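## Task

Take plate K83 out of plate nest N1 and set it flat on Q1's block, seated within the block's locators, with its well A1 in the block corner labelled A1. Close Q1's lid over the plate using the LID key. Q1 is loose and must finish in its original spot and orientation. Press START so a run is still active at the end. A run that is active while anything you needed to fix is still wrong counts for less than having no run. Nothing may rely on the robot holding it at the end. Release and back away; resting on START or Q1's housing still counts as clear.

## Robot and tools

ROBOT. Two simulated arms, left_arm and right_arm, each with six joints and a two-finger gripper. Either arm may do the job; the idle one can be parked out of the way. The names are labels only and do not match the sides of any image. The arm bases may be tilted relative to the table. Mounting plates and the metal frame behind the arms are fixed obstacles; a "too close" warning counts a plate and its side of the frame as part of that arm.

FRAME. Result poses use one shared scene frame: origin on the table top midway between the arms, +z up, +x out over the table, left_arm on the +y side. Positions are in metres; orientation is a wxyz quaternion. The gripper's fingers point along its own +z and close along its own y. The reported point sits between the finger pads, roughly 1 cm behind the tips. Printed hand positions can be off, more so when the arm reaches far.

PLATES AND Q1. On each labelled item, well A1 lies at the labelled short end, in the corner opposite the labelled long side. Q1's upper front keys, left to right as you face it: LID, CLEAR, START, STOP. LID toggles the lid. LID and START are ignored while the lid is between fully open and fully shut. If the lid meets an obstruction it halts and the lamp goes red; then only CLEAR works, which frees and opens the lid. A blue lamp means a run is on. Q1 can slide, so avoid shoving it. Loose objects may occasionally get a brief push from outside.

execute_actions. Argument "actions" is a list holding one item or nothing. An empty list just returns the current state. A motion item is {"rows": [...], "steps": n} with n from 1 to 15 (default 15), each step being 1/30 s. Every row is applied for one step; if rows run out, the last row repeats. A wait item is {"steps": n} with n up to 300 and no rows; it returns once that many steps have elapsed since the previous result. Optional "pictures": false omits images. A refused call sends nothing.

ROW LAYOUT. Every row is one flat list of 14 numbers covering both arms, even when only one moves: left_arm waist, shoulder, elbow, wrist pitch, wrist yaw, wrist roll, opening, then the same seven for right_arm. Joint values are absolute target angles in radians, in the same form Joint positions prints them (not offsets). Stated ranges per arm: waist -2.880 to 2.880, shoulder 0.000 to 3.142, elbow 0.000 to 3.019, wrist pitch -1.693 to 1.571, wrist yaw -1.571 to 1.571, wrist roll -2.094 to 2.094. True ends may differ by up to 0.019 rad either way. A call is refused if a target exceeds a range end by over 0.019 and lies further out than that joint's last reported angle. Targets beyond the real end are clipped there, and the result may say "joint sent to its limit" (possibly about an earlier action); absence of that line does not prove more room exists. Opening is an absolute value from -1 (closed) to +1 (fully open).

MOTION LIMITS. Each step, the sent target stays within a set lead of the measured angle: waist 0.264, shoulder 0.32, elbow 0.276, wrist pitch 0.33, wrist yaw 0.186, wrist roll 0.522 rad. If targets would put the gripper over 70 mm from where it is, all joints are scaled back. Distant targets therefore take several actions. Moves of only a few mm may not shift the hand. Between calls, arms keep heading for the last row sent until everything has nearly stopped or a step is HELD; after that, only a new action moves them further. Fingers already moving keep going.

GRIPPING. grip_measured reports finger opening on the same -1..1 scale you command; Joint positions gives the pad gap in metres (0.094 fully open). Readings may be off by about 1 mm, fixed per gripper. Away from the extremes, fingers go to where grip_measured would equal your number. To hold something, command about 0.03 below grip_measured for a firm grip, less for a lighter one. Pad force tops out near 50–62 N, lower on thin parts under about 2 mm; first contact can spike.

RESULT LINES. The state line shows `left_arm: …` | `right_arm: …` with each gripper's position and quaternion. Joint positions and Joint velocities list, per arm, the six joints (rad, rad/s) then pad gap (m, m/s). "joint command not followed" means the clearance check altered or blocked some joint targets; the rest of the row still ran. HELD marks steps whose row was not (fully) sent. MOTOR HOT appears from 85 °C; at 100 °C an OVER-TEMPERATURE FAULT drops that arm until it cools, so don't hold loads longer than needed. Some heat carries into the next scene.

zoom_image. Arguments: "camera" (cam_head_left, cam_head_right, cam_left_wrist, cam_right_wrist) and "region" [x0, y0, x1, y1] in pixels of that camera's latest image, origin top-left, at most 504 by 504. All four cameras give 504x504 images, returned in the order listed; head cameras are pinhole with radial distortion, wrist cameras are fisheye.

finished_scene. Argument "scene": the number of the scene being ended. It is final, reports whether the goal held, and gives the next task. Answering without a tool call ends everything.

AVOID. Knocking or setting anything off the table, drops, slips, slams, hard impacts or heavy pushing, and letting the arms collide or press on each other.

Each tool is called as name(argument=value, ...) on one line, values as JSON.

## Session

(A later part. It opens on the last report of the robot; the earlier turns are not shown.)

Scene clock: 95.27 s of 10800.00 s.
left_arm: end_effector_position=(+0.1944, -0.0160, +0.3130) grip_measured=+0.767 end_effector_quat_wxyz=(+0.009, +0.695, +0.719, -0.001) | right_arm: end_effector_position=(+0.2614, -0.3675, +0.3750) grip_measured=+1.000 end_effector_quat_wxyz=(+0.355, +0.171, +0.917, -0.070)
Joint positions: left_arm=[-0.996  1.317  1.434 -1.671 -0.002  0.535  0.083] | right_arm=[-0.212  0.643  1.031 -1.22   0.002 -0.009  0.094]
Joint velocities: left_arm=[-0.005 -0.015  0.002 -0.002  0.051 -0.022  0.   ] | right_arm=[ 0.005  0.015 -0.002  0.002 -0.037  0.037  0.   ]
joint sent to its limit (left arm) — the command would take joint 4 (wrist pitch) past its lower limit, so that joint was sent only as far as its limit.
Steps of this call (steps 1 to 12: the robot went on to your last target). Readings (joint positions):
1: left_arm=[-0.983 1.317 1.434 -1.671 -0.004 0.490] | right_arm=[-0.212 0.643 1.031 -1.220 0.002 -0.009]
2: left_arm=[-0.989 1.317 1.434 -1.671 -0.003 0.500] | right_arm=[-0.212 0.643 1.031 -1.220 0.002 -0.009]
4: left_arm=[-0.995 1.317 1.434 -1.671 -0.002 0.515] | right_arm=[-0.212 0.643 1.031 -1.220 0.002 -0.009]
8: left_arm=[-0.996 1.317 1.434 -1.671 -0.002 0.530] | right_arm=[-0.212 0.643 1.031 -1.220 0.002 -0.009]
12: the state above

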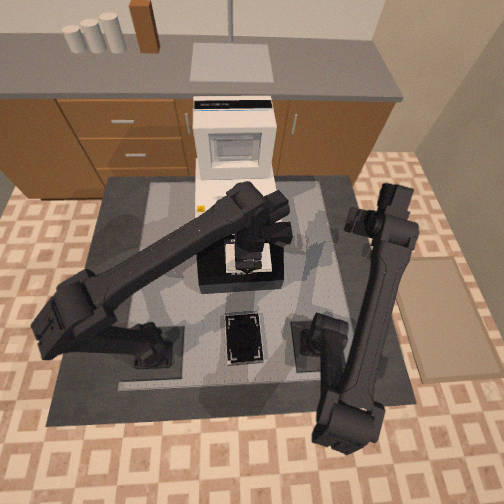

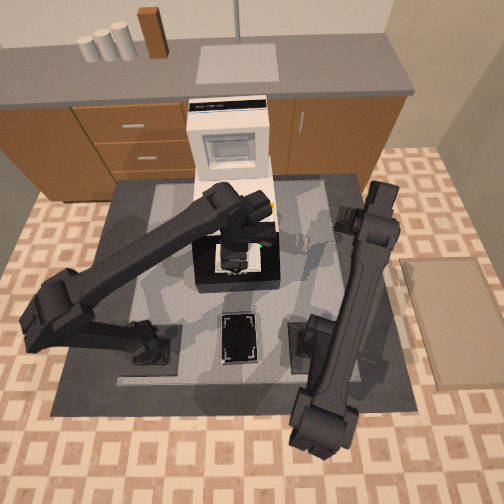

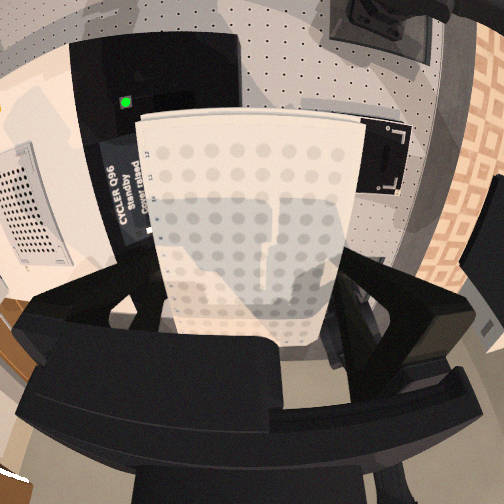

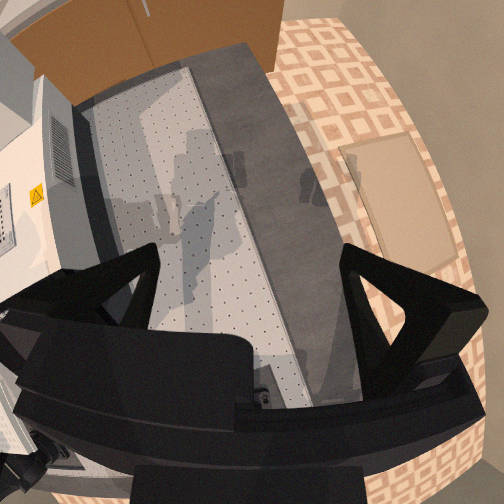

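execute_actions(actions=[{"rows":[[-0.83,1.46,1.64,-1.67,0,0.71,0.745,0.2,0.3,0.42,-0.2,0,0,-1],[-0.83,1.46,1.64,-1.67,0,0.71,0.745,0.2,0.3,0.42,-0.2,0,0,-1],[-0.83,1.46,1.64,-1.67,0,0.71,0.745,0.2,0.3,0.42,-0.2,0,0,-1],[-0.83,1.46,1.64,-1.67,0,0.71,0.745,0.2,0.3,0.42,-0.2,0,0,-1],[-0.83,1.46,1.64,-1.67,0,0.71,0.745,0.2,0.3,0.42,-0.2,0,0,-1],[-0.83,1.46,1.64,-1.67,0,0.71,0.745,0.2,0.3,0.42,-0.2,0,0,-1],[-0.668,1.635,1.80,-1.67,0,0.88,0.745,0.4,0.3,0.42,-0.2,0,0,-1]]}], pictures=false)

execute_actions(actions=[{"steps":25}])

Scene clock: 101.70 s of 10800.00 s.
left_arm: end_effector_position=(+0.3915, -0.0021, +0.2916) grip_measured=+0.767 end_effector_quat_wxyz=(-0.004, +0.674, +0.739, +0.000) | right_arm: end_effector_position=(+0.2971, -0.1891, +0.3009) grip_measured=-0.988 end_effector_quat_wxyz=(+0.646, -0.098, +0.752, +0.080)
Joint positions: left_arm=[-0.642  1.66   1.754 -1.673 -0.002  0.831  0.083] | right_arm=[ 0.415  0.3    0.381 -0.233 -0.002 -0.005  0.001]
Joint velocities: left_arm=[ 0.083  0.22   0.012  0.007  0.007  0.212 -0.   ] | right_arm=[-0.054 -0.005 -0.007  0.105  0.007 -0.037 -0.001]
joint sent to its limit (left arm) — the command would take joint 4 (wrist pitch) past its lower limit, so that joint was sent only as far as its limit.
Steps of this call (steps 1 to 30: the robot went on to your last target; steps 31 to 90: nothing new was sent; then 2.93 s passed at rest; steps 91 to 105: all 15 steps of this action). Readings (joint positions):
91: left_arm=[-0.986 1.326 1.446 -1.674 0.002 0.561] | right_arm=[-0.189 0.617 0.993 -1.147 0.010 -0.007]
92: left_arm=[-0.967 1.344 1.475 -1.675 0.003 0.583] | right_arm=[-0.130 0.561 0.915 -1.030 0.009 -0.006]
94: left_arm=[-0.906 1.398 1.551 -1.675 0.003 0.623] | right_arm=[0.030 0.412 0.729 -0.832 0.003 -0.006]
98: left_arm=[-0.792 1.492 1.642 -1.675 0.002 0.702] | right_arm=[0.286 0.253 0.426 -0.448 0.003 -0.005]
105: the state above

Scene clock: 102.53 s of 10800.00 s.
left_arm: end_effector_position=(+0.3852, -0.0098, +0.2923) grip_measured=+0.767 end_effector_quat_wxyz=(-0.003, +0.695, +0.719, +0.000) | right_arm: end_effector_position=(+0.2975, -0.1897, +0.3022) grip_measured=-0.988 end_effector_quat_wxyz=(+0.648, -0.097, +0.751, +0.080)
Joint positions: left_arm=[-0.662  1.659  1.754 -1.673 -0.002  0.87   0.083] | right_arm=[ 0.413  0.3    0.381 -0.227 -0.002 -0.005  0.001]
Joint velocities: left_arm=[-0.015 -0.015  0.012  0.007 -0.007 -0.037 -0.001] | right_arm=[ 0.005 -0.005 -0.007  0.007  0.066 -0.051 -0.002]
Steps of this call (steps 1 to 25: the robot went on to your last target). Readings (joint positions):
1: left_arm=[-0.642 1.665 1.754 -1.673 -0.002 0.839] | right_arm=[0.414 0.300 0.381 -0.230 -0.002 -0.005]
2: left_arm=[-0.644 1.666 1.754 -1.673 -0.002 0.845] | right_arm=[0.413 0.300 0.381 -0.228 -0.002 -0.005]
4: left_arm=[-0.650 1.664 1.754 -1.673 -0.002 0.854] | right_arm=[0.413 0.300 0.381 -0.228 -0.002 -0.005]
8: left_arm=[-0.661 1.659 1.754 -1.673 -0.002 0.863] | right_arm=[0.413 0.300 0.381 -0.227 -0.002 -0.005]
25: the state above

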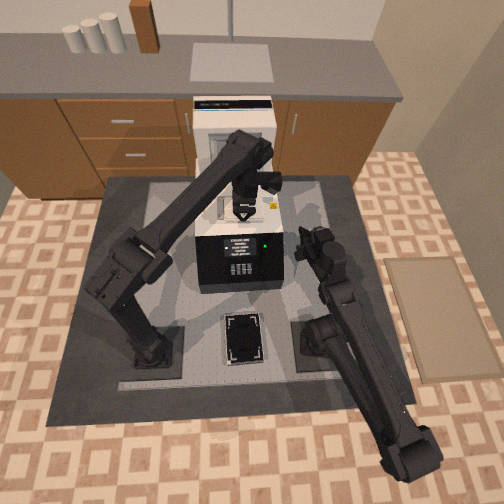

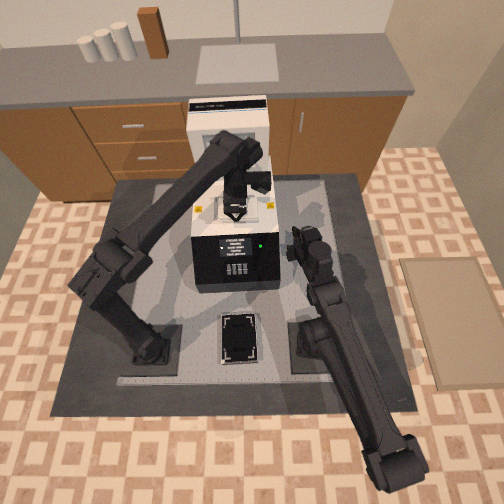

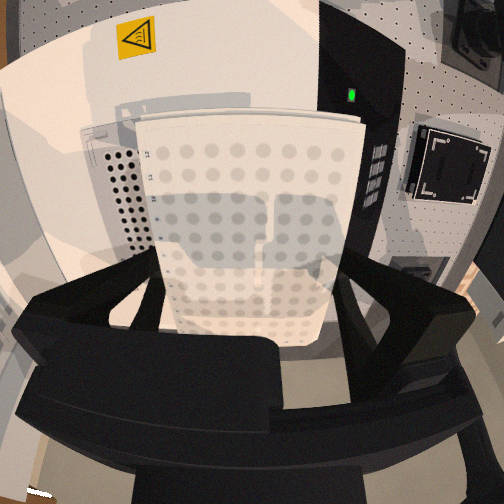

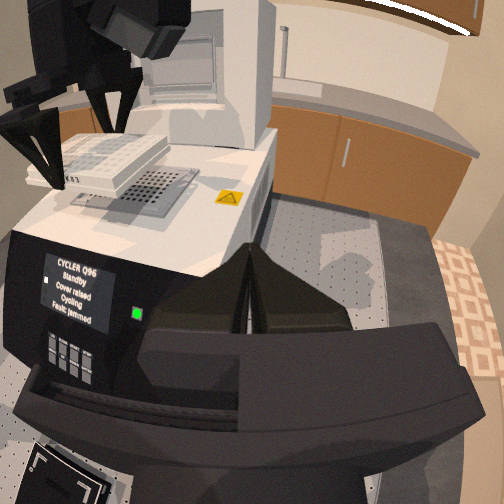

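execute_actions(actions=[{"rows":[[-0.64,1.69,1.84,-1.67,0,0.9,0.745,0.6,0.3,0.42,-0.2,0,0,-1],[-0.64,1.69,1.84,-1.67,0,0.9,0.745,0.6,0.3,0.42,-0.2,0,0,-1],[-0.63,1.71,1.87,-1.67,0,0.91,0.745,0.6,0.3,0.42,-0.2,0,0,-1],[-0.62,1.73,1.89,-1.67,0,0.92,0.745,0.6,0.3,0.42,-0.2,0,0,-1],[-0.61,1.75,1.91,-1.67,0,0.93,0.745,0.6,0.3,0.42,-0.2,0,0,-1],[-0.6,1.77,1.915,-1.67,0,0.945,0.745,0.6,0.3,0.42,-0.2,0,0,-1]]}], pictures=false)

execute_actions(actions=[{"steps":15}])

Scene clock: 108.03 s of 10800.00 s.
left_arm: end_effector_position=(+0.4396, -0.0077, +0.2793) grip_measured=+0.767 end_effector_quat_wxyz=(-0.002, +0.693, +0.721, +0.000) | right_arm: end_effector_position=(+0.2771, -0.1333, +0.3022) grip_measured=-0.988 end_effector_quat_wxyz=(+0.637, -0.170, +0.738, +0.144)
Joint positions: left_arm=[-0.597  1.774  1.872 -1.673 -0.002  0.93   0.083] | right_arm=[ 0.611  0.3    0.381 -0.227 -0.001 -0.005  0.001]
Joint velocities: left_arm=[-0.005  0.005  0.002  0.002 -0.081 -0.007  0.   ] | right_arm=[-0.015 -0.005 -0.002 -0.007 -0.037 -0.037 -0.001]
Steps of this call (steps 1 to 15: the robot went on to your last target; steps 16 to 90: nothing new was sent; then 2.00 s passed at rest; steps 91 to 105: all 15 steps of this action). Readings (joint positions):
91: left_arm=[-0.661 1.661 1.758 -1.673 -0.002 0.873] | right_arm=[0.430 0.300 0.381 -0.227 0.005 -0.005]
92: left_arm=[-0.660 1.665 1.766 -1.673 -0.002 0.877] | right_arm=[0.473 0.300 0.381 -0.227 0.005 -0.005]
94: left_arm=[-0.653 1.682 1.797 -1.673 -0.002 0.887] | right_arm=[0.565 0.300 0.381 -0.227 0.000 -0.005]
98: left_arm=[-0.623 1.736 1.870 -1.673 -0.002 0.913] | right_arm=[0.611 0.300 0.381 -0.227 -0.001 -0.005]
105: the state above

Scene clock: 108.53 s of 10800.00 s.
left_arm: end_effector_position=(+0.4396, -0.0077, +0.2793) grip_measured=+0.767 end_effector_quat_wxyz=(-0.002, +0.695, +0.719, +0.000) | right_arm: end_effector_position=(+0.2771, -0.1333, +0.3022) grip_measured=-0.988 end_effector_quat_wxyz=(+0.637, -0.170, +0.738, +0.144)
Joint positions: left_arm=[-0.597  1.774  1.872 -1.673 -0.002  0.934  0.083] | right_arm=[ 0.611  0.3    0.381 -0.227 -0.001 -0.005  0.001]
Joint velocities: left_arm=[-0.015 -0.005  0.012 -0.007 -0.037 -0.022  0.001] | right_arm=[ 0.005 -0.005  0.007 -0.002  0.007 -0.125 -0.001]
Steps of this call (steps 1 to 15: the robot went on to your last target). Readings (joint positions):
1: left_arm=[-0.597 1.774 1.872 -1.673 -0.002 0.931] | right_arm=[0.611 0.300 0.381 -0.227 -0.001 -0.005]
2: left_arm=[-0.597 1.774 1.872 -1.673 -0.002 0.932] | right_arm=[0.611 0.300 0.381 -0.227 -0.001 -0.005]
4: left_arm=[-0.597 1.774 1.872 -1.673 -0.002 0.933] | right_arm=[0.611 0.300 0.381 -0.227 -0.001 -0.005]
8: left_arm=[-0.597 1.774 1.872 -1.673 -0.002 0.934] | right_arm=[0.611 0.300 0.381 -0.227 -0.001 -0.005]
15: the state above
All arms were judged still, so your last target was given up. Only a new action makes them travel on or press farther. Fingers that are still opening or closing keep moving.

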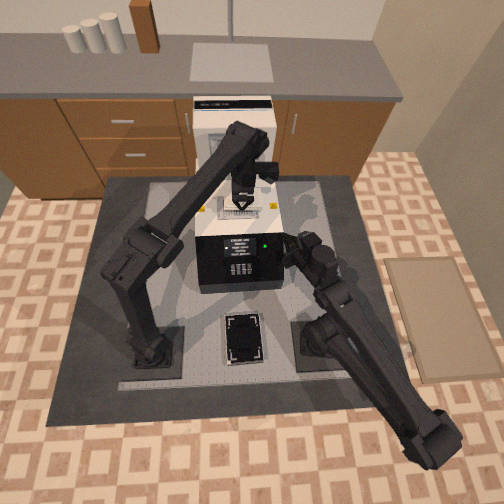

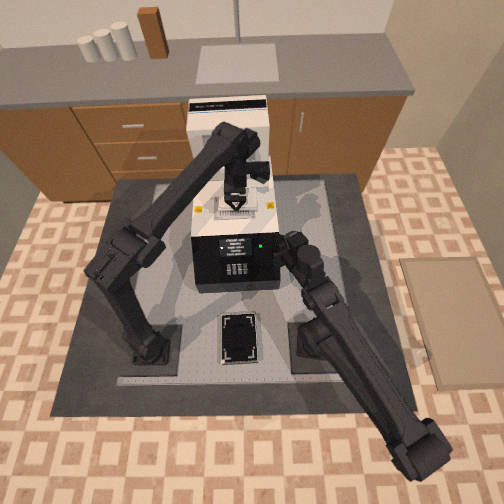

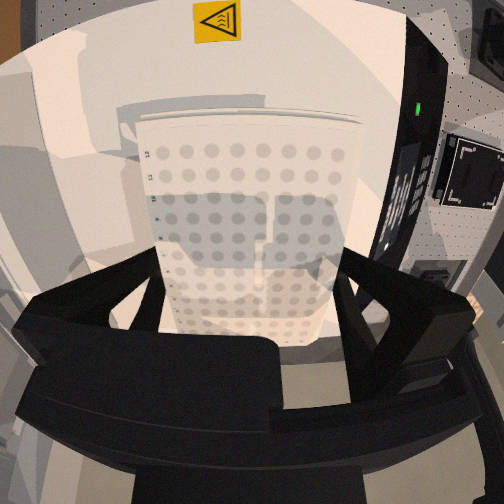

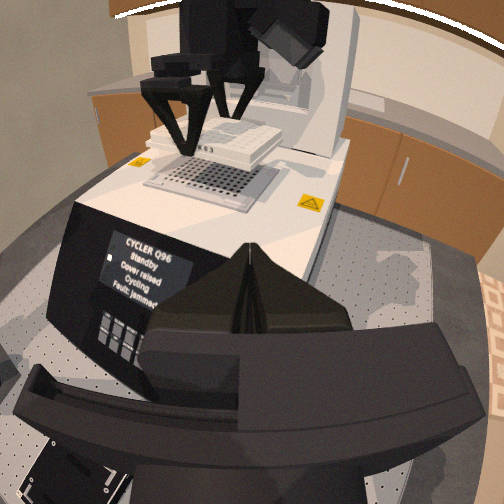

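execute_actions(actions=[{"rows":[[-0.58,1.785,1.86,-1.64,0,0.96,0.745,0.6,0.3,0.42,-0.2,0,0,-1],[-0.58,1.785,1.85,-1.63,0,0.96,0.745,0.6,0.3,0.42,-0.2,0,0,-1],[-0.58,1.79,1.84,-1.62,0,0.96,0.745,0.6,0.3,0.42,-0.2,0,0,-1],[-0.58,1.79,1.835,-1.61,0,0.96,0.745,0.6,0.3,0.42,-0.2,0,0,-1],[-0.58,1.79,1.83,-1.595,0,0.96,0.745,0.6,0.3,0.42,-0.2,0,0,-1]]}])

zoom_image(camera="cam_right_wrist", region=[120, 90, 320, 230])

Scene clock: 114.83 s of 10800.00 s.
left_arm: end_effector_position=(+0.4472, -0.0076, +0.2565) grip_measured=+0.767 end_effector_quat_wxyz=(-0.000, +0.697, +0.717, +0.001) | right_arm: end_effector_position=(+0.2771, -0.1333, +0.3022) grip_measured=-0.988 end_effector_quat_wxyz=(+0.637, -0.170, +0.738, +0.144)
Joint positions: left_arm=[-0.589  1.785  1.827 -1.613 -0.002  0.949  0.083] | right_arm=[ 0.611  0.3    0.381 -0.227 -0.001 -0.005  0.001]
Joint velocities: left_arm=[-0.005 -0.005 -0.012  0.012 -0.051 -0.022  0.001] | right_arm=[ 0.005  0.005  0.002  0.017  0.007 -0.051  0.   ]
Steps of this call (steps 1 to 90: nothing new was sent; then 2.80 s passed at rest; steps 91 to 105: all 15 steps of this action). Readings (joint positions):
91: left_arm=[-0.597 1.774 1.870 -1.669 -0.002 0.937] | right_arm=[0.611 0.300 0.381 -0.227 -0.001 -0.005]
92: left_arm=[-0.596 1.774 1.866 -1.663 -0.002 0.940] | right_arm=[0.611 0.300 0.381 -0.227 -0.001 -0.005]
94: left_arm=[-0.594 1.774 1.852 -1.645 -0.002 0.944] | right_arm=[0.611 0.300 0.381 -0.227 -0.001 -0.005]
98: left_arm=[-0.590 1.780 1.829 -1.618 -0.002 0.947] | right_arm=[0.611 0.300 0.381 -0.227 -0.001 -0.005]
105: the state above

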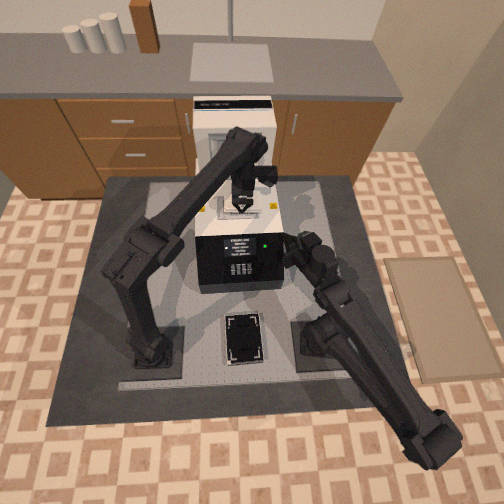

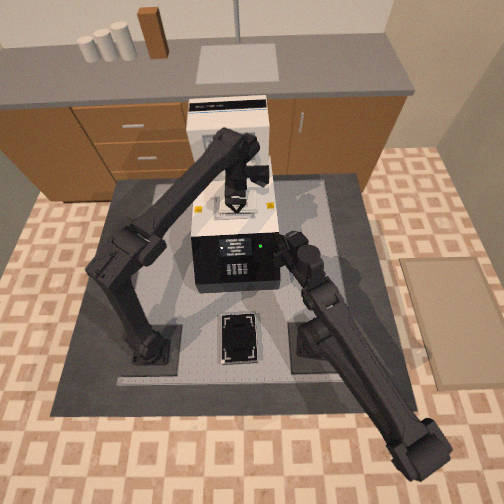

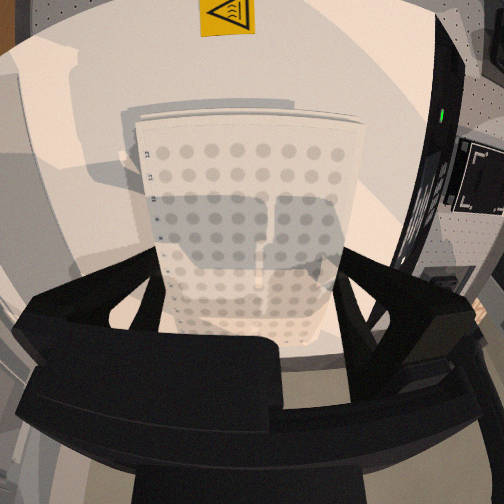

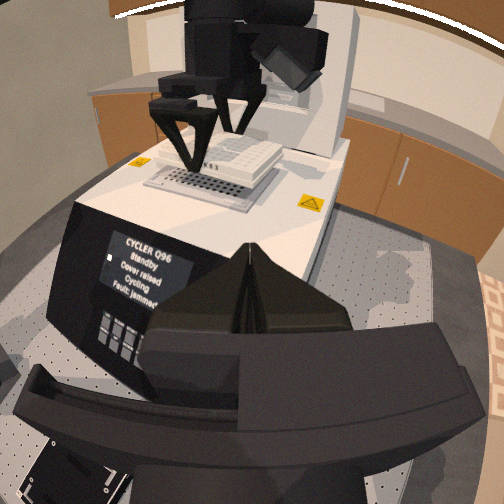

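Region (120, 90, 320, 230) of cam_right_wrist's 504x504 image, scaled by 2.520, with more detail than that image has; it fills the top 353 rows of this view, and the rest is white.

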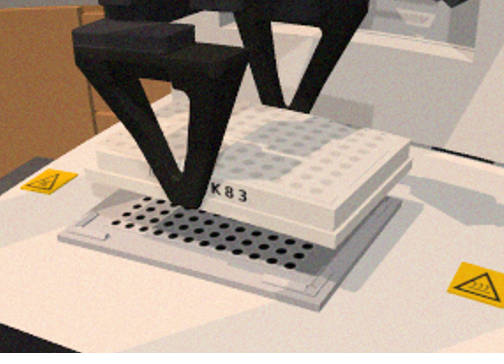

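execute_actions(actions=[{"rows":[[-0.572,1.77,1.815,-1.59,0,0.975,0.745,0.6,0.3,0.42,-0.2,0,0,-1],[-0.568,1.76,1.805,-1.585,0,0.975,0.745,0.6,0.3,0.42,-0.2,0,0,-1],[-0.565,1.755,1.795,-1.575,0,0.975,0.745,0.6,0.3,0.42,-0.2,0,0,-1],[-0.565,1.755,1.783,-1.566,0,0.975,0.745,0.6,0.3,0.42,-0.2,0,0,-1]]}])

zoom_image(camera="cam_right_wrist", region=[120, 90, 320, 230])

Scene clock: 119.63 s of 10800.00 s.
left_arm: end_effector_position=(+0.4483, +0.0029, +0.2410) grip_measured=+0.767 end_effector_quat_wxyz=(-0.007, +0.696, +0.718, -0.001) | right_arm: end_effector_position=(+0.2771, -0.1333, +0.3022) grip_measured=-0.988 end_effector_quat_wxyz=(+0.637, -0.170, +0.738, +0.144)
Joint positions: left_arm=[-0.572  1.779  1.779 -1.584 -0.002  0.964  0.083] | right_arm=[ 0.611  0.3    0.381 -0.227 -0.001 -0.005  0.001]
Joint velocities: left_arm=[ 0.005  0.005 -0.002  0.002 -0.037 -0.007  0.001] | right_arm=[-0.015 -0.015  0.002 -0.022 -0.037 -0.11  -0.001]
Steps of this call (steps 1 to 15: the robot went on to your last target; steps 16 to 90: nothing new was sent; then 1.30 s passed at rest; steps 91 to 105: all 15 steps of this action). Readings (joint positions):
91: left_arm=[-0.589 1.785 1.826 -1.612 -0.002 0.952] | right_arm=[0.611 0.300 0.381 -0.227 -0.001 -0.005]
92: left_arm=[-0.588 1.783 1.821 -1.608 -0.002 0.955] | right_arm=[0.611 0.300 0.381 -0.227 -0.001 -0.005]
94: left_arm=[-0.584 1.780 1.804 -1.597 -0.002 0.958] | right_arm=[0.611 0.300 0.381 -0.227 -0.001 -0.005]
98: left_arm=[-0.575 1.779 1.780 -1.586 -0.002 0.962] | right_arm=[0.611 0.300 0.381 -0.227 -0.001 -0.005]
105: the state above

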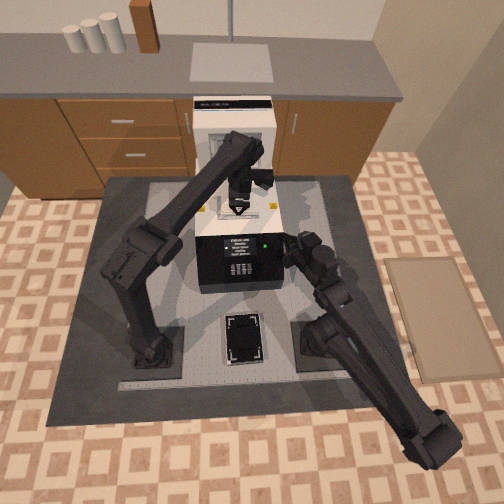

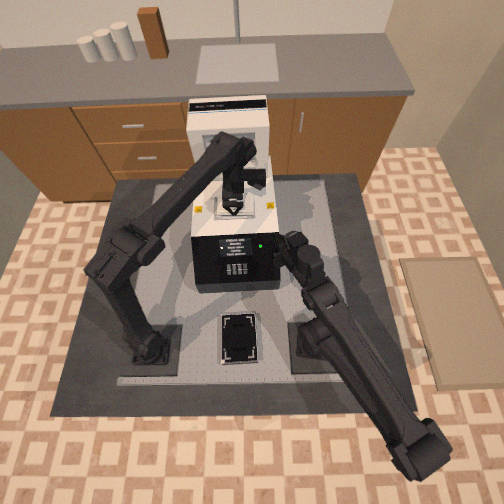

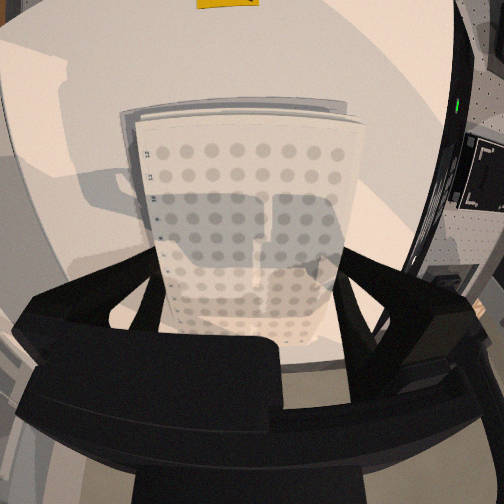

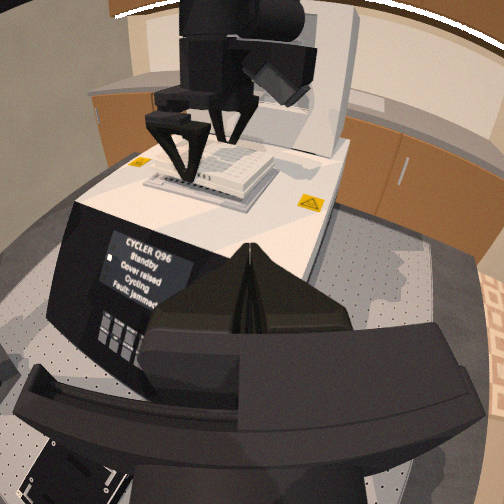

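Region (120, 90, 320, 230) of cam_right_wrist's 504x504 image, scaled by 2.520, with more detail than that image has; it fills the top 353 rows of this view, and the rest is white.

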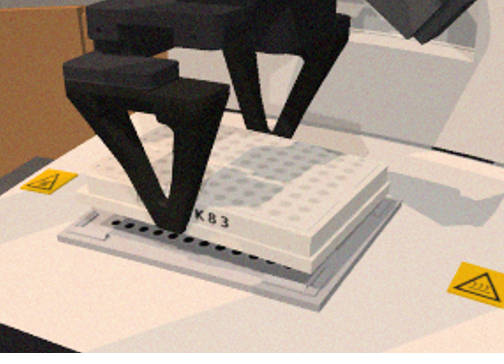

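Still above; lower further.

execute_actions(actions=[{"rows":[[-0.565,1.76,1.775,-1.56,0,0.975,0.745,0.6,0.3,0.42,-0.2,0,0,-1],[-0.565,1.76,1.77,-1.555,0,0.975,0.745,0.6,0.3,0.42,-0.2,0,0,-1],[-0.565,1.76,1.76,-1.545,0,0.975,0.745,0.6,0.3,0.42,-0.2,0,0,-1]]}])

zoom_image(camera="cam_right_wrist", region=[120, 90, 320, 230])

zoom_image(camera="cam_left_wrist", region=[100, 70, 400, 250])

Scene clock: 122.37 s of 10800.00 s.
left_arm: end_effector_position=(+0.4483, +0.0029, +0.2330) grip_measured=+0.767 end_effector_quat_wxyz=(-0.007, +0.697, +0.717, -0.001) | right_arm: end_effector_position=(+0.2771, -0.1333, +0.3022) grip_measured=-0.988 end_effector_quat_wxyz=(+0.637, -0.170, +0.738, +0.144)
Joint positions: left_arm=[-0.572  1.779  1.758 -1.563 -0.002  0.965  0.083] | right_arm=[ 0.611  0.3    0.381 -0.227 -0.001 -0.005  0.001]
Joint velocities: left_arm=[ 0.005 -0.015 -0.007  0.002 -0.037 -0.066  0.   ] | right_arm=[-0.005 -0.015 -0.002 -0.007 -0.066  0.022 -0.   ]
Steps of this call (steps 1 to 15: the robot went on to your last target; steps 16 to 67: nothing new was sent; steps 68 to 82: all 15 steps of this action). Readings (joint positions):
68: left_arm=[-0.572 1.779 1.779 -1.583 -0.002 0.965] | right_arm=[0.611 0.300 0.381 -0.227 -0.001 -0.005]
69: left_arm=[-0.572 1.779 1.777 -1.580 -0.002 0.965] | right_arm=[0.611 0.300 0.381 -0.227 -0.001 -0.005]
71: left_arm=[-0.572 1.779 1.770 -1.569 -0.002 0.965] | right_arm=[0.611 0.300 0.381 -0.227 -0.001 -0.005]
75: left_arm=[-0.572 1.779 1.758 -1.564 -0.002 0.965] | right_arm=[0.611 0.300 0.381 -0.227 -0.001 -0.005]
82: the state above

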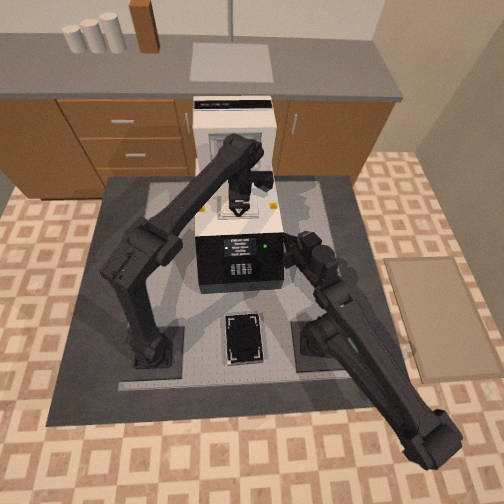

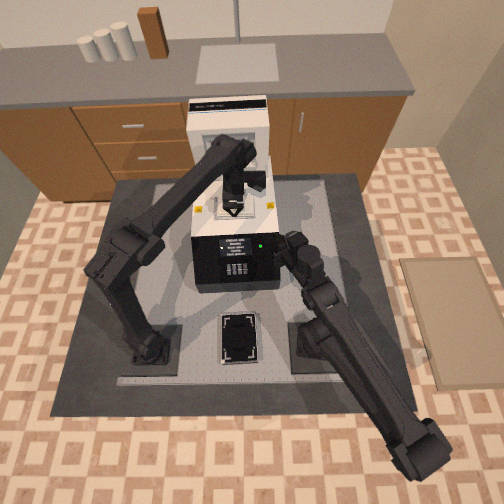

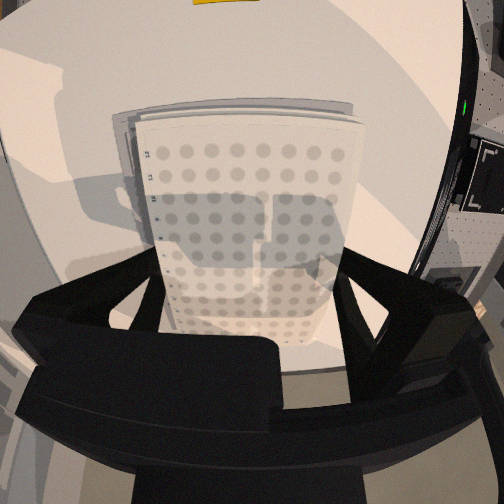

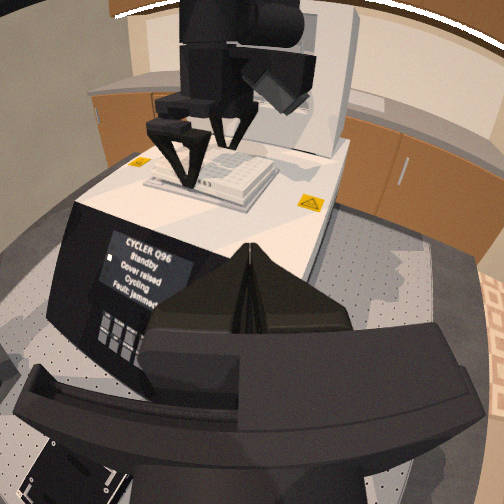

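Region (120, 90, 320, 230) of cam_right_wrist's 504x504 image, scaled by 2.520, with more detail than that image has; it fills the top 353 rows of this view, and the rest is white.

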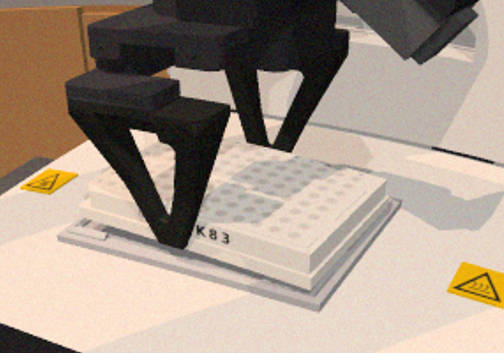

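Region (100, 70, 400, 250) of cam_left_wrist's 504x504 image, scaled by 1.680, with more detail than that image has; it fills the top 302 rows of this view, and the rest is white.

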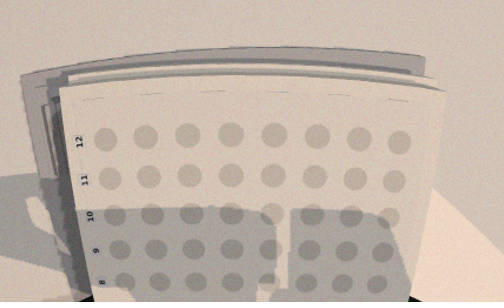

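execute_actions(actions=[{"rows":[[-0.56,1.76,1.76,-1.53,0,0.905,0.745,0.6,0.3,0.42,-0.2,0,0,-1]]}])

zoom_image(camera="cam_right_wrist", region=[120, 90, 320, 230])

zoom_image(camera="cam_left_wrist", region=[100, 70, 400, 250])

Scene clock: 126.33 s of 10800.00 s.
left_arm: end_effector_position=(+0.4516, +0.0015, +0.2330) grip_measured=+0.767 end_effector_quat_wxyz=(+0.000, +0.679, +0.734, +0.001) | right_arm: end_effector_position=(+0.2771, -0.1333, +0.3022) grip_measured=-0.988 end_effector_quat_wxyz=(+0.637, -0.170, +0.738, +0.144)
Joint positions: left_arm=[-0.571  1.779  1.758 -1.549 -0.002  0.917  0.083] | right_arm=[ 0.611  0.3    0.381 -0.227 -0.001 -0.005  0.001]
Joint velocities: left_arm=[-0.005  0.005  0.017 -0.012 -0.022  0.022  0.001] | right_arm=[-0.005  0.005 -0.007  0.007 -0.037 -0.125  0.001]
Steps of this call (steps 1 to 15: the robot went on to your last target; steps 16 to 90: nothing new was sent; then 0.47 s passed at rest; steps 91 to 105: all 15 steps of this action). Readings (joint positions):
91: left_arm=[-0.572 1.779 1.758 -1.561 -0.002 0.957] | right_arm=[0.611 0.300 0.381 -0.227 -0.001 -0.005]
92: left_arm=[-0.572 1.779 1.758 -1.556 -0.002 0.948] | right_arm=[0.611 0.300 0.381 -0.227 -0.001 -0.005]
94: left_arm=[-0.572 1.779 1.758 -1.550 -0.002 0.936] | right_arm=[0.611 0.300 0.381 -0.227 -0.001 -0.005]
98: left_arm=[-0.571 1.779 1.758 -1.549 -0.002 0.924] | right_arm=[0.611 0.300 0.381 -0.227 -0.001 -0.005]
105: the state above

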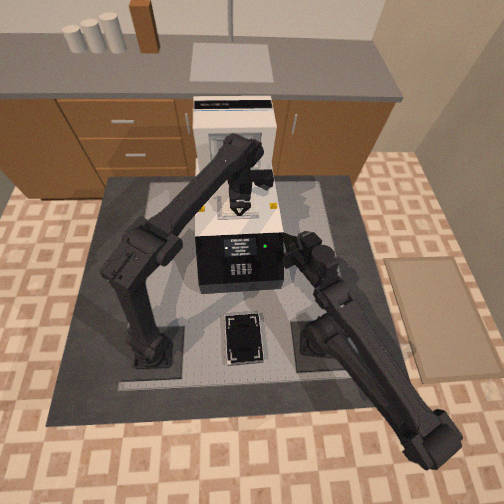

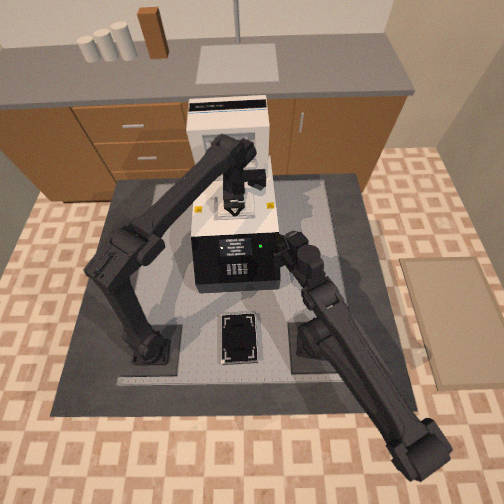

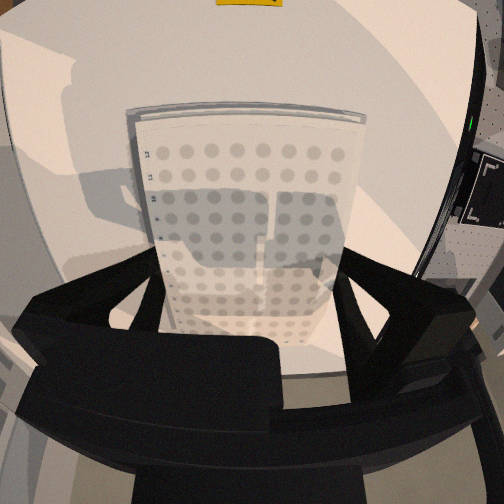

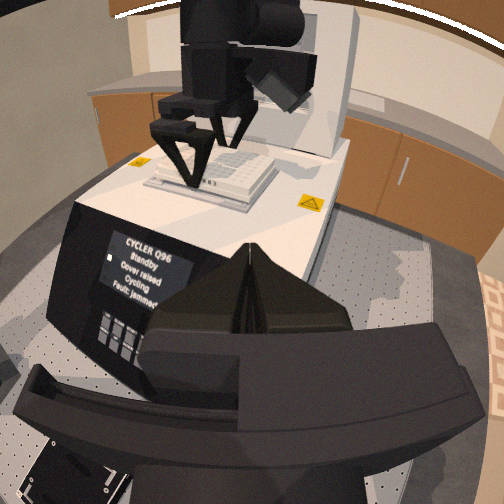

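Region (120, 90, 320, 230) of cam_right_wrist's 504x504 image, scaled by 2.520, with more detail than that image has; it fills the top 353 rows of this view, and the rest is white.

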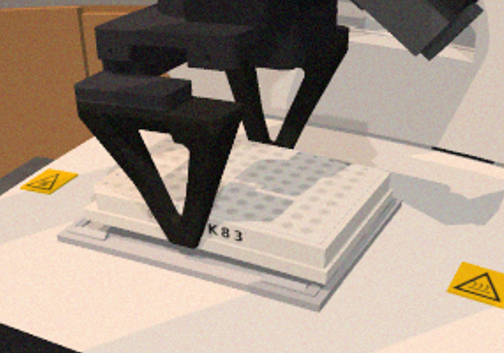

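Region (100, 70, 400, 250) of cam_left_wrist's 504x504 image, scaled by 1.680, with more detail than that image has; it fills the top 302 rows of this view, and the rest is white.

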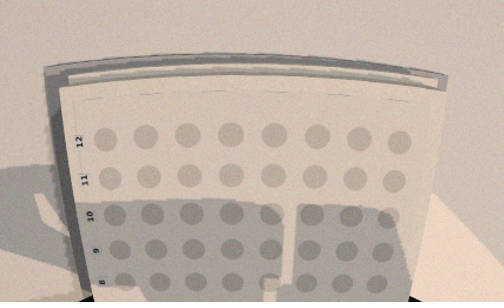

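execute_actions(actions=[{"rows":[[-0.552,1.76,1.76,-1.53,0,0.955,0.745,0.6,0.3,0.42,-0.2,0,0,-1]]}])

zoom_image(camera="cam_right_wrist", region=[120, 90, 320, 230])

zoom_image(camera="cam_left_wrist", region=[100, 70, 400, 250])

Scene clock: 129.20 s of 10800.00 s.
left_arm: end_effector_position=(+0.4547, +0.0063, +0.2330) grip_measured=+0.767 end_effector_quat_wxyz=(+0.000, +0.685, +0.729, +0.001) | right_arm: end_effector_position=(+0.2771, -0.1333, +0.3022) grip_measured=-0.988 end_effector_quat_wxyz=(+0.637, -0.170, +0.738, +0.144)
Joint positions: left_arm=[-0.561  1.779  1.758 -1.549 -0.002  0.944  0.083] | right_arm=[ 0.611  0.3    0.381 -0.227 -0.001 -0.005  0.001]
Joint velocities: left_arm=[ 0.005 -0.015  0.007  0.022 -0.051 -0.007 -0.   ] | right_arm=[-0.005 -0.015 -0.012 -0.002  0.051  0.095  0.001]
Steps of this call (steps 1 to 15: the robot went on to your last target; steps 16 to 71: nothing new was sent; steps 72 to 86: all 15 steps of this action). Readings (joint positions):
72: left_arm=[-0.570 1.779 1.758 -1.549 -0.002 0.920] | right_arm=[0.611 0.300 0.381 -0.227 -0.001 -0.005]
73: left_arm=[-0.570 1.779 1.758 -1.549 -0.002 0.925] | right_arm=[0.611 0.300 0.381 -0.227 -0.001 -0.005]
75: left_arm=[-0.567 1.779 1.758 -1.549 -0.002 0.932] | right_arm=[0.611 0.300 0.381 -0.227 -0.001 -0.005]
79: left_arm=[-0.562 1.779 1.758 -1.549 -0.002 0.939] | right_arm=[0.611 0.300 0.381 -0.227 -0.001 -0.005]
86: the state above

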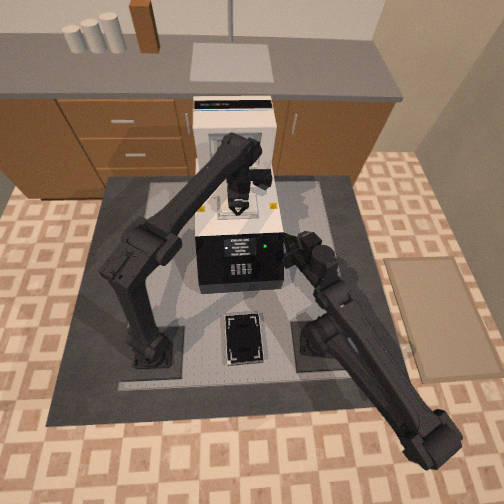

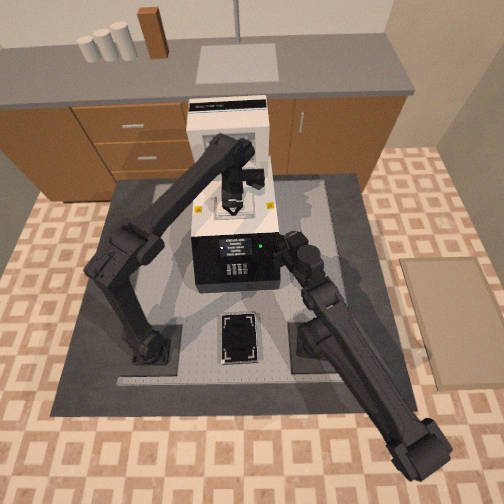

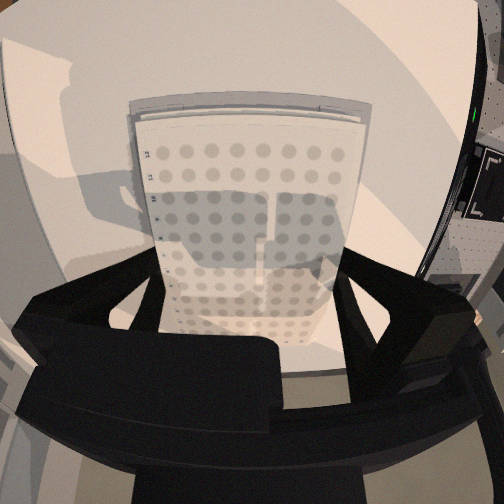

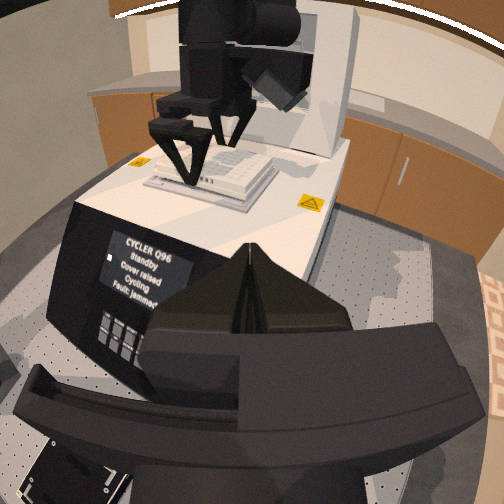

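Region (120, 90, 320, 230) of cam_right_wrist's 504x504 image, scaled by 2.520, with more detail than that image has; it fills the top 353 rows of this view, and the rest is white.

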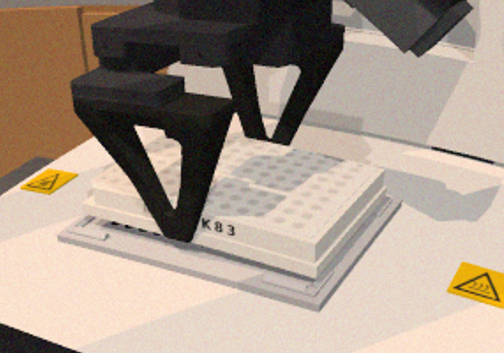

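Region (100, 70, 400, 250) of cam_left_wrist's 504x504 image, scaled by 1.680, with more detail than that image has; it fills the top 302 rows of this view, and the rest is white.

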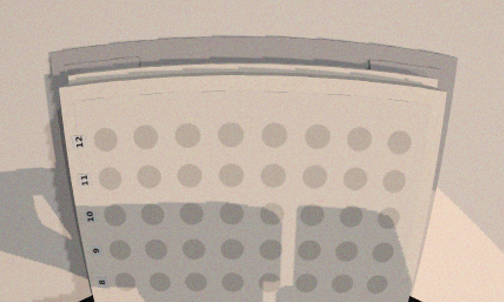

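execute_actions(actions=[{"rows":[[-0.552,1.76,1.755,-1.525,0,0.927,0.745,0.6,0.3,0.42,-0.2,0,0,-1],[-0.552,1.76,1.75,-1.52,0,0.927,0.745,0.6,0.3,0.42,-0.2,0,0,-1],[-0.552,1.76,1.745,-1.515,0,0.927,0.745,0.6,0.3,0.42,-0.2,0,0,-1],[-0.552,1.76,1.74,-1.512,0,0.927,0.745,0.6,0.3,0.42,-0.2,0,0,-1]]}])

zoom_image(camera="cam_right_wrist", region=[120, 90, 320, 230])

zoom_image(camera="cam_left_wrist", region=[100, 70, 400, 250])

Scene clock: 132.40 s of 10800.00 s.
left_arm: end_effector_position=(+0.4551, +0.0057, +0.2268) grip_measured=+0.767 end_effector_quat_wxyz=(+0.002, +0.683, +0.731, +0.000) | right_arm: end_effector_position=(+0.2771, -0.1333, +0.3022) grip_measured=-0.988 end_effector_quat_wxyz=(+0.637, -0.170, +0.738, +0.144)
Joint positions: left_arm=[-0.561  1.779  1.742 -1.529 -0.     0.938  0.083] | right_arm=[ 0.611  0.3    0.381 -0.227 -0.001 -0.005  0.001]
Joint velocities: left_arm=[ 0.005 -0.005  0.007 -0.007  0.022  0.022  0.   ] | right_arm=[-0.015 -0.015 -0.007  0.007 -0.081  0.051  0.001]
Steps of this call (steps 1 to 15: the robot went on to your last target; steps 16 to 81: nothing new was sent; steps 82 to 96: all 15 steps of this action). Readings (joint positions):
82: left_arm=[-0.561 1.779 1.758 -1.548 -0.002 0.943] | right_arm=[0.611 0.300 0.381 -0.227 -0.001 -0.005]
83: left_arm=[-0.561 1.779 1.757 -1.545 -0.002 0.942] | right_arm=[0.611 0.300 0.381 -0.227 -0.001 -0.005]
85: left_arm=[-0.561 1.779 1.751 -1.537 -0.002 0.940] | right_arm=[0.611 0.300 0.381 -0.227 -0.001 -0.005]
89: left_arm=[-0.561 1.779 1.742 -1.529 -0.000 0.938] | right_arm=[0.611 0.300 0.381 -0.227 -0.001 -0.005]
96: the state above

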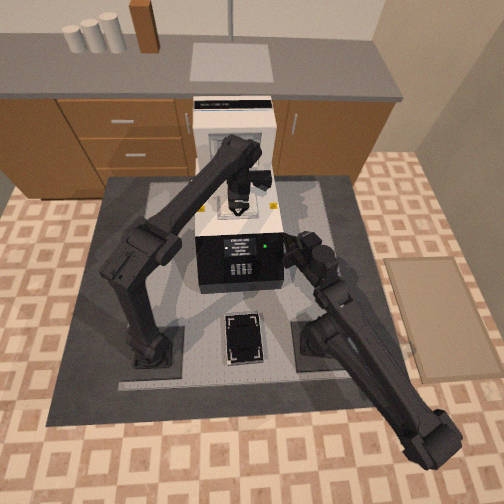

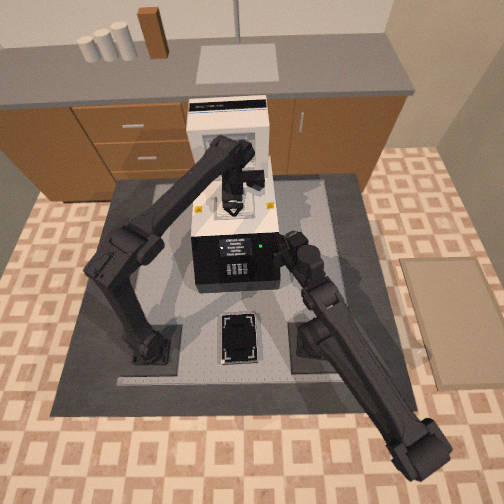

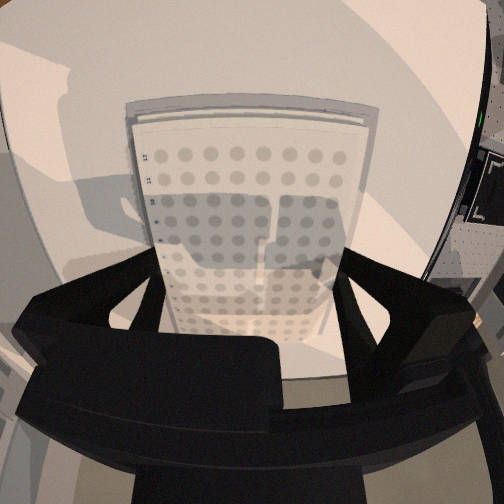

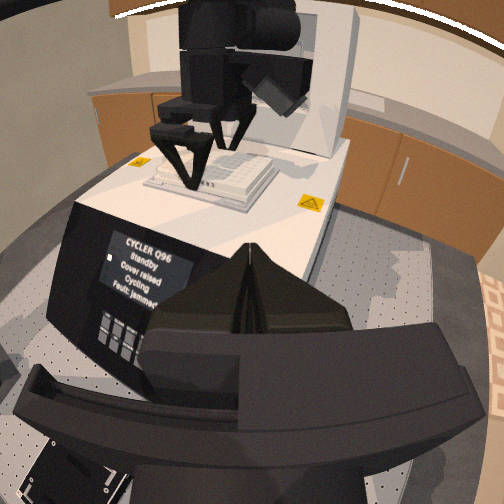

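Region (120, 90, 320, 230) of cam_right_wrist's 504x504 image, scaled by 2.520, with more detail than that image has; it fills the top 353 rows of this view, and the rest is white.

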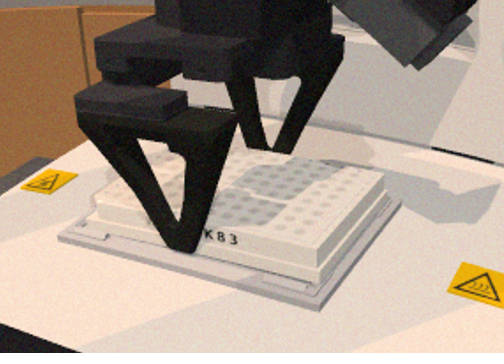

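Region (100, 70, 400, 250) of cam_left_wrist's 504x504 image, scaled by 1.680, with more detail than that image has; it fills the top 302 rows of this view, and the rest is white.

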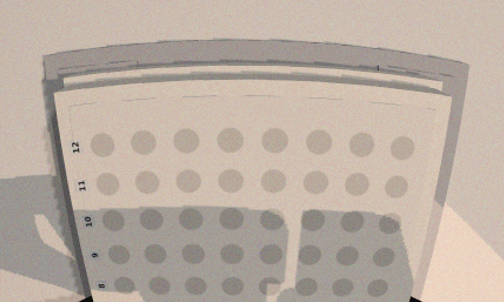

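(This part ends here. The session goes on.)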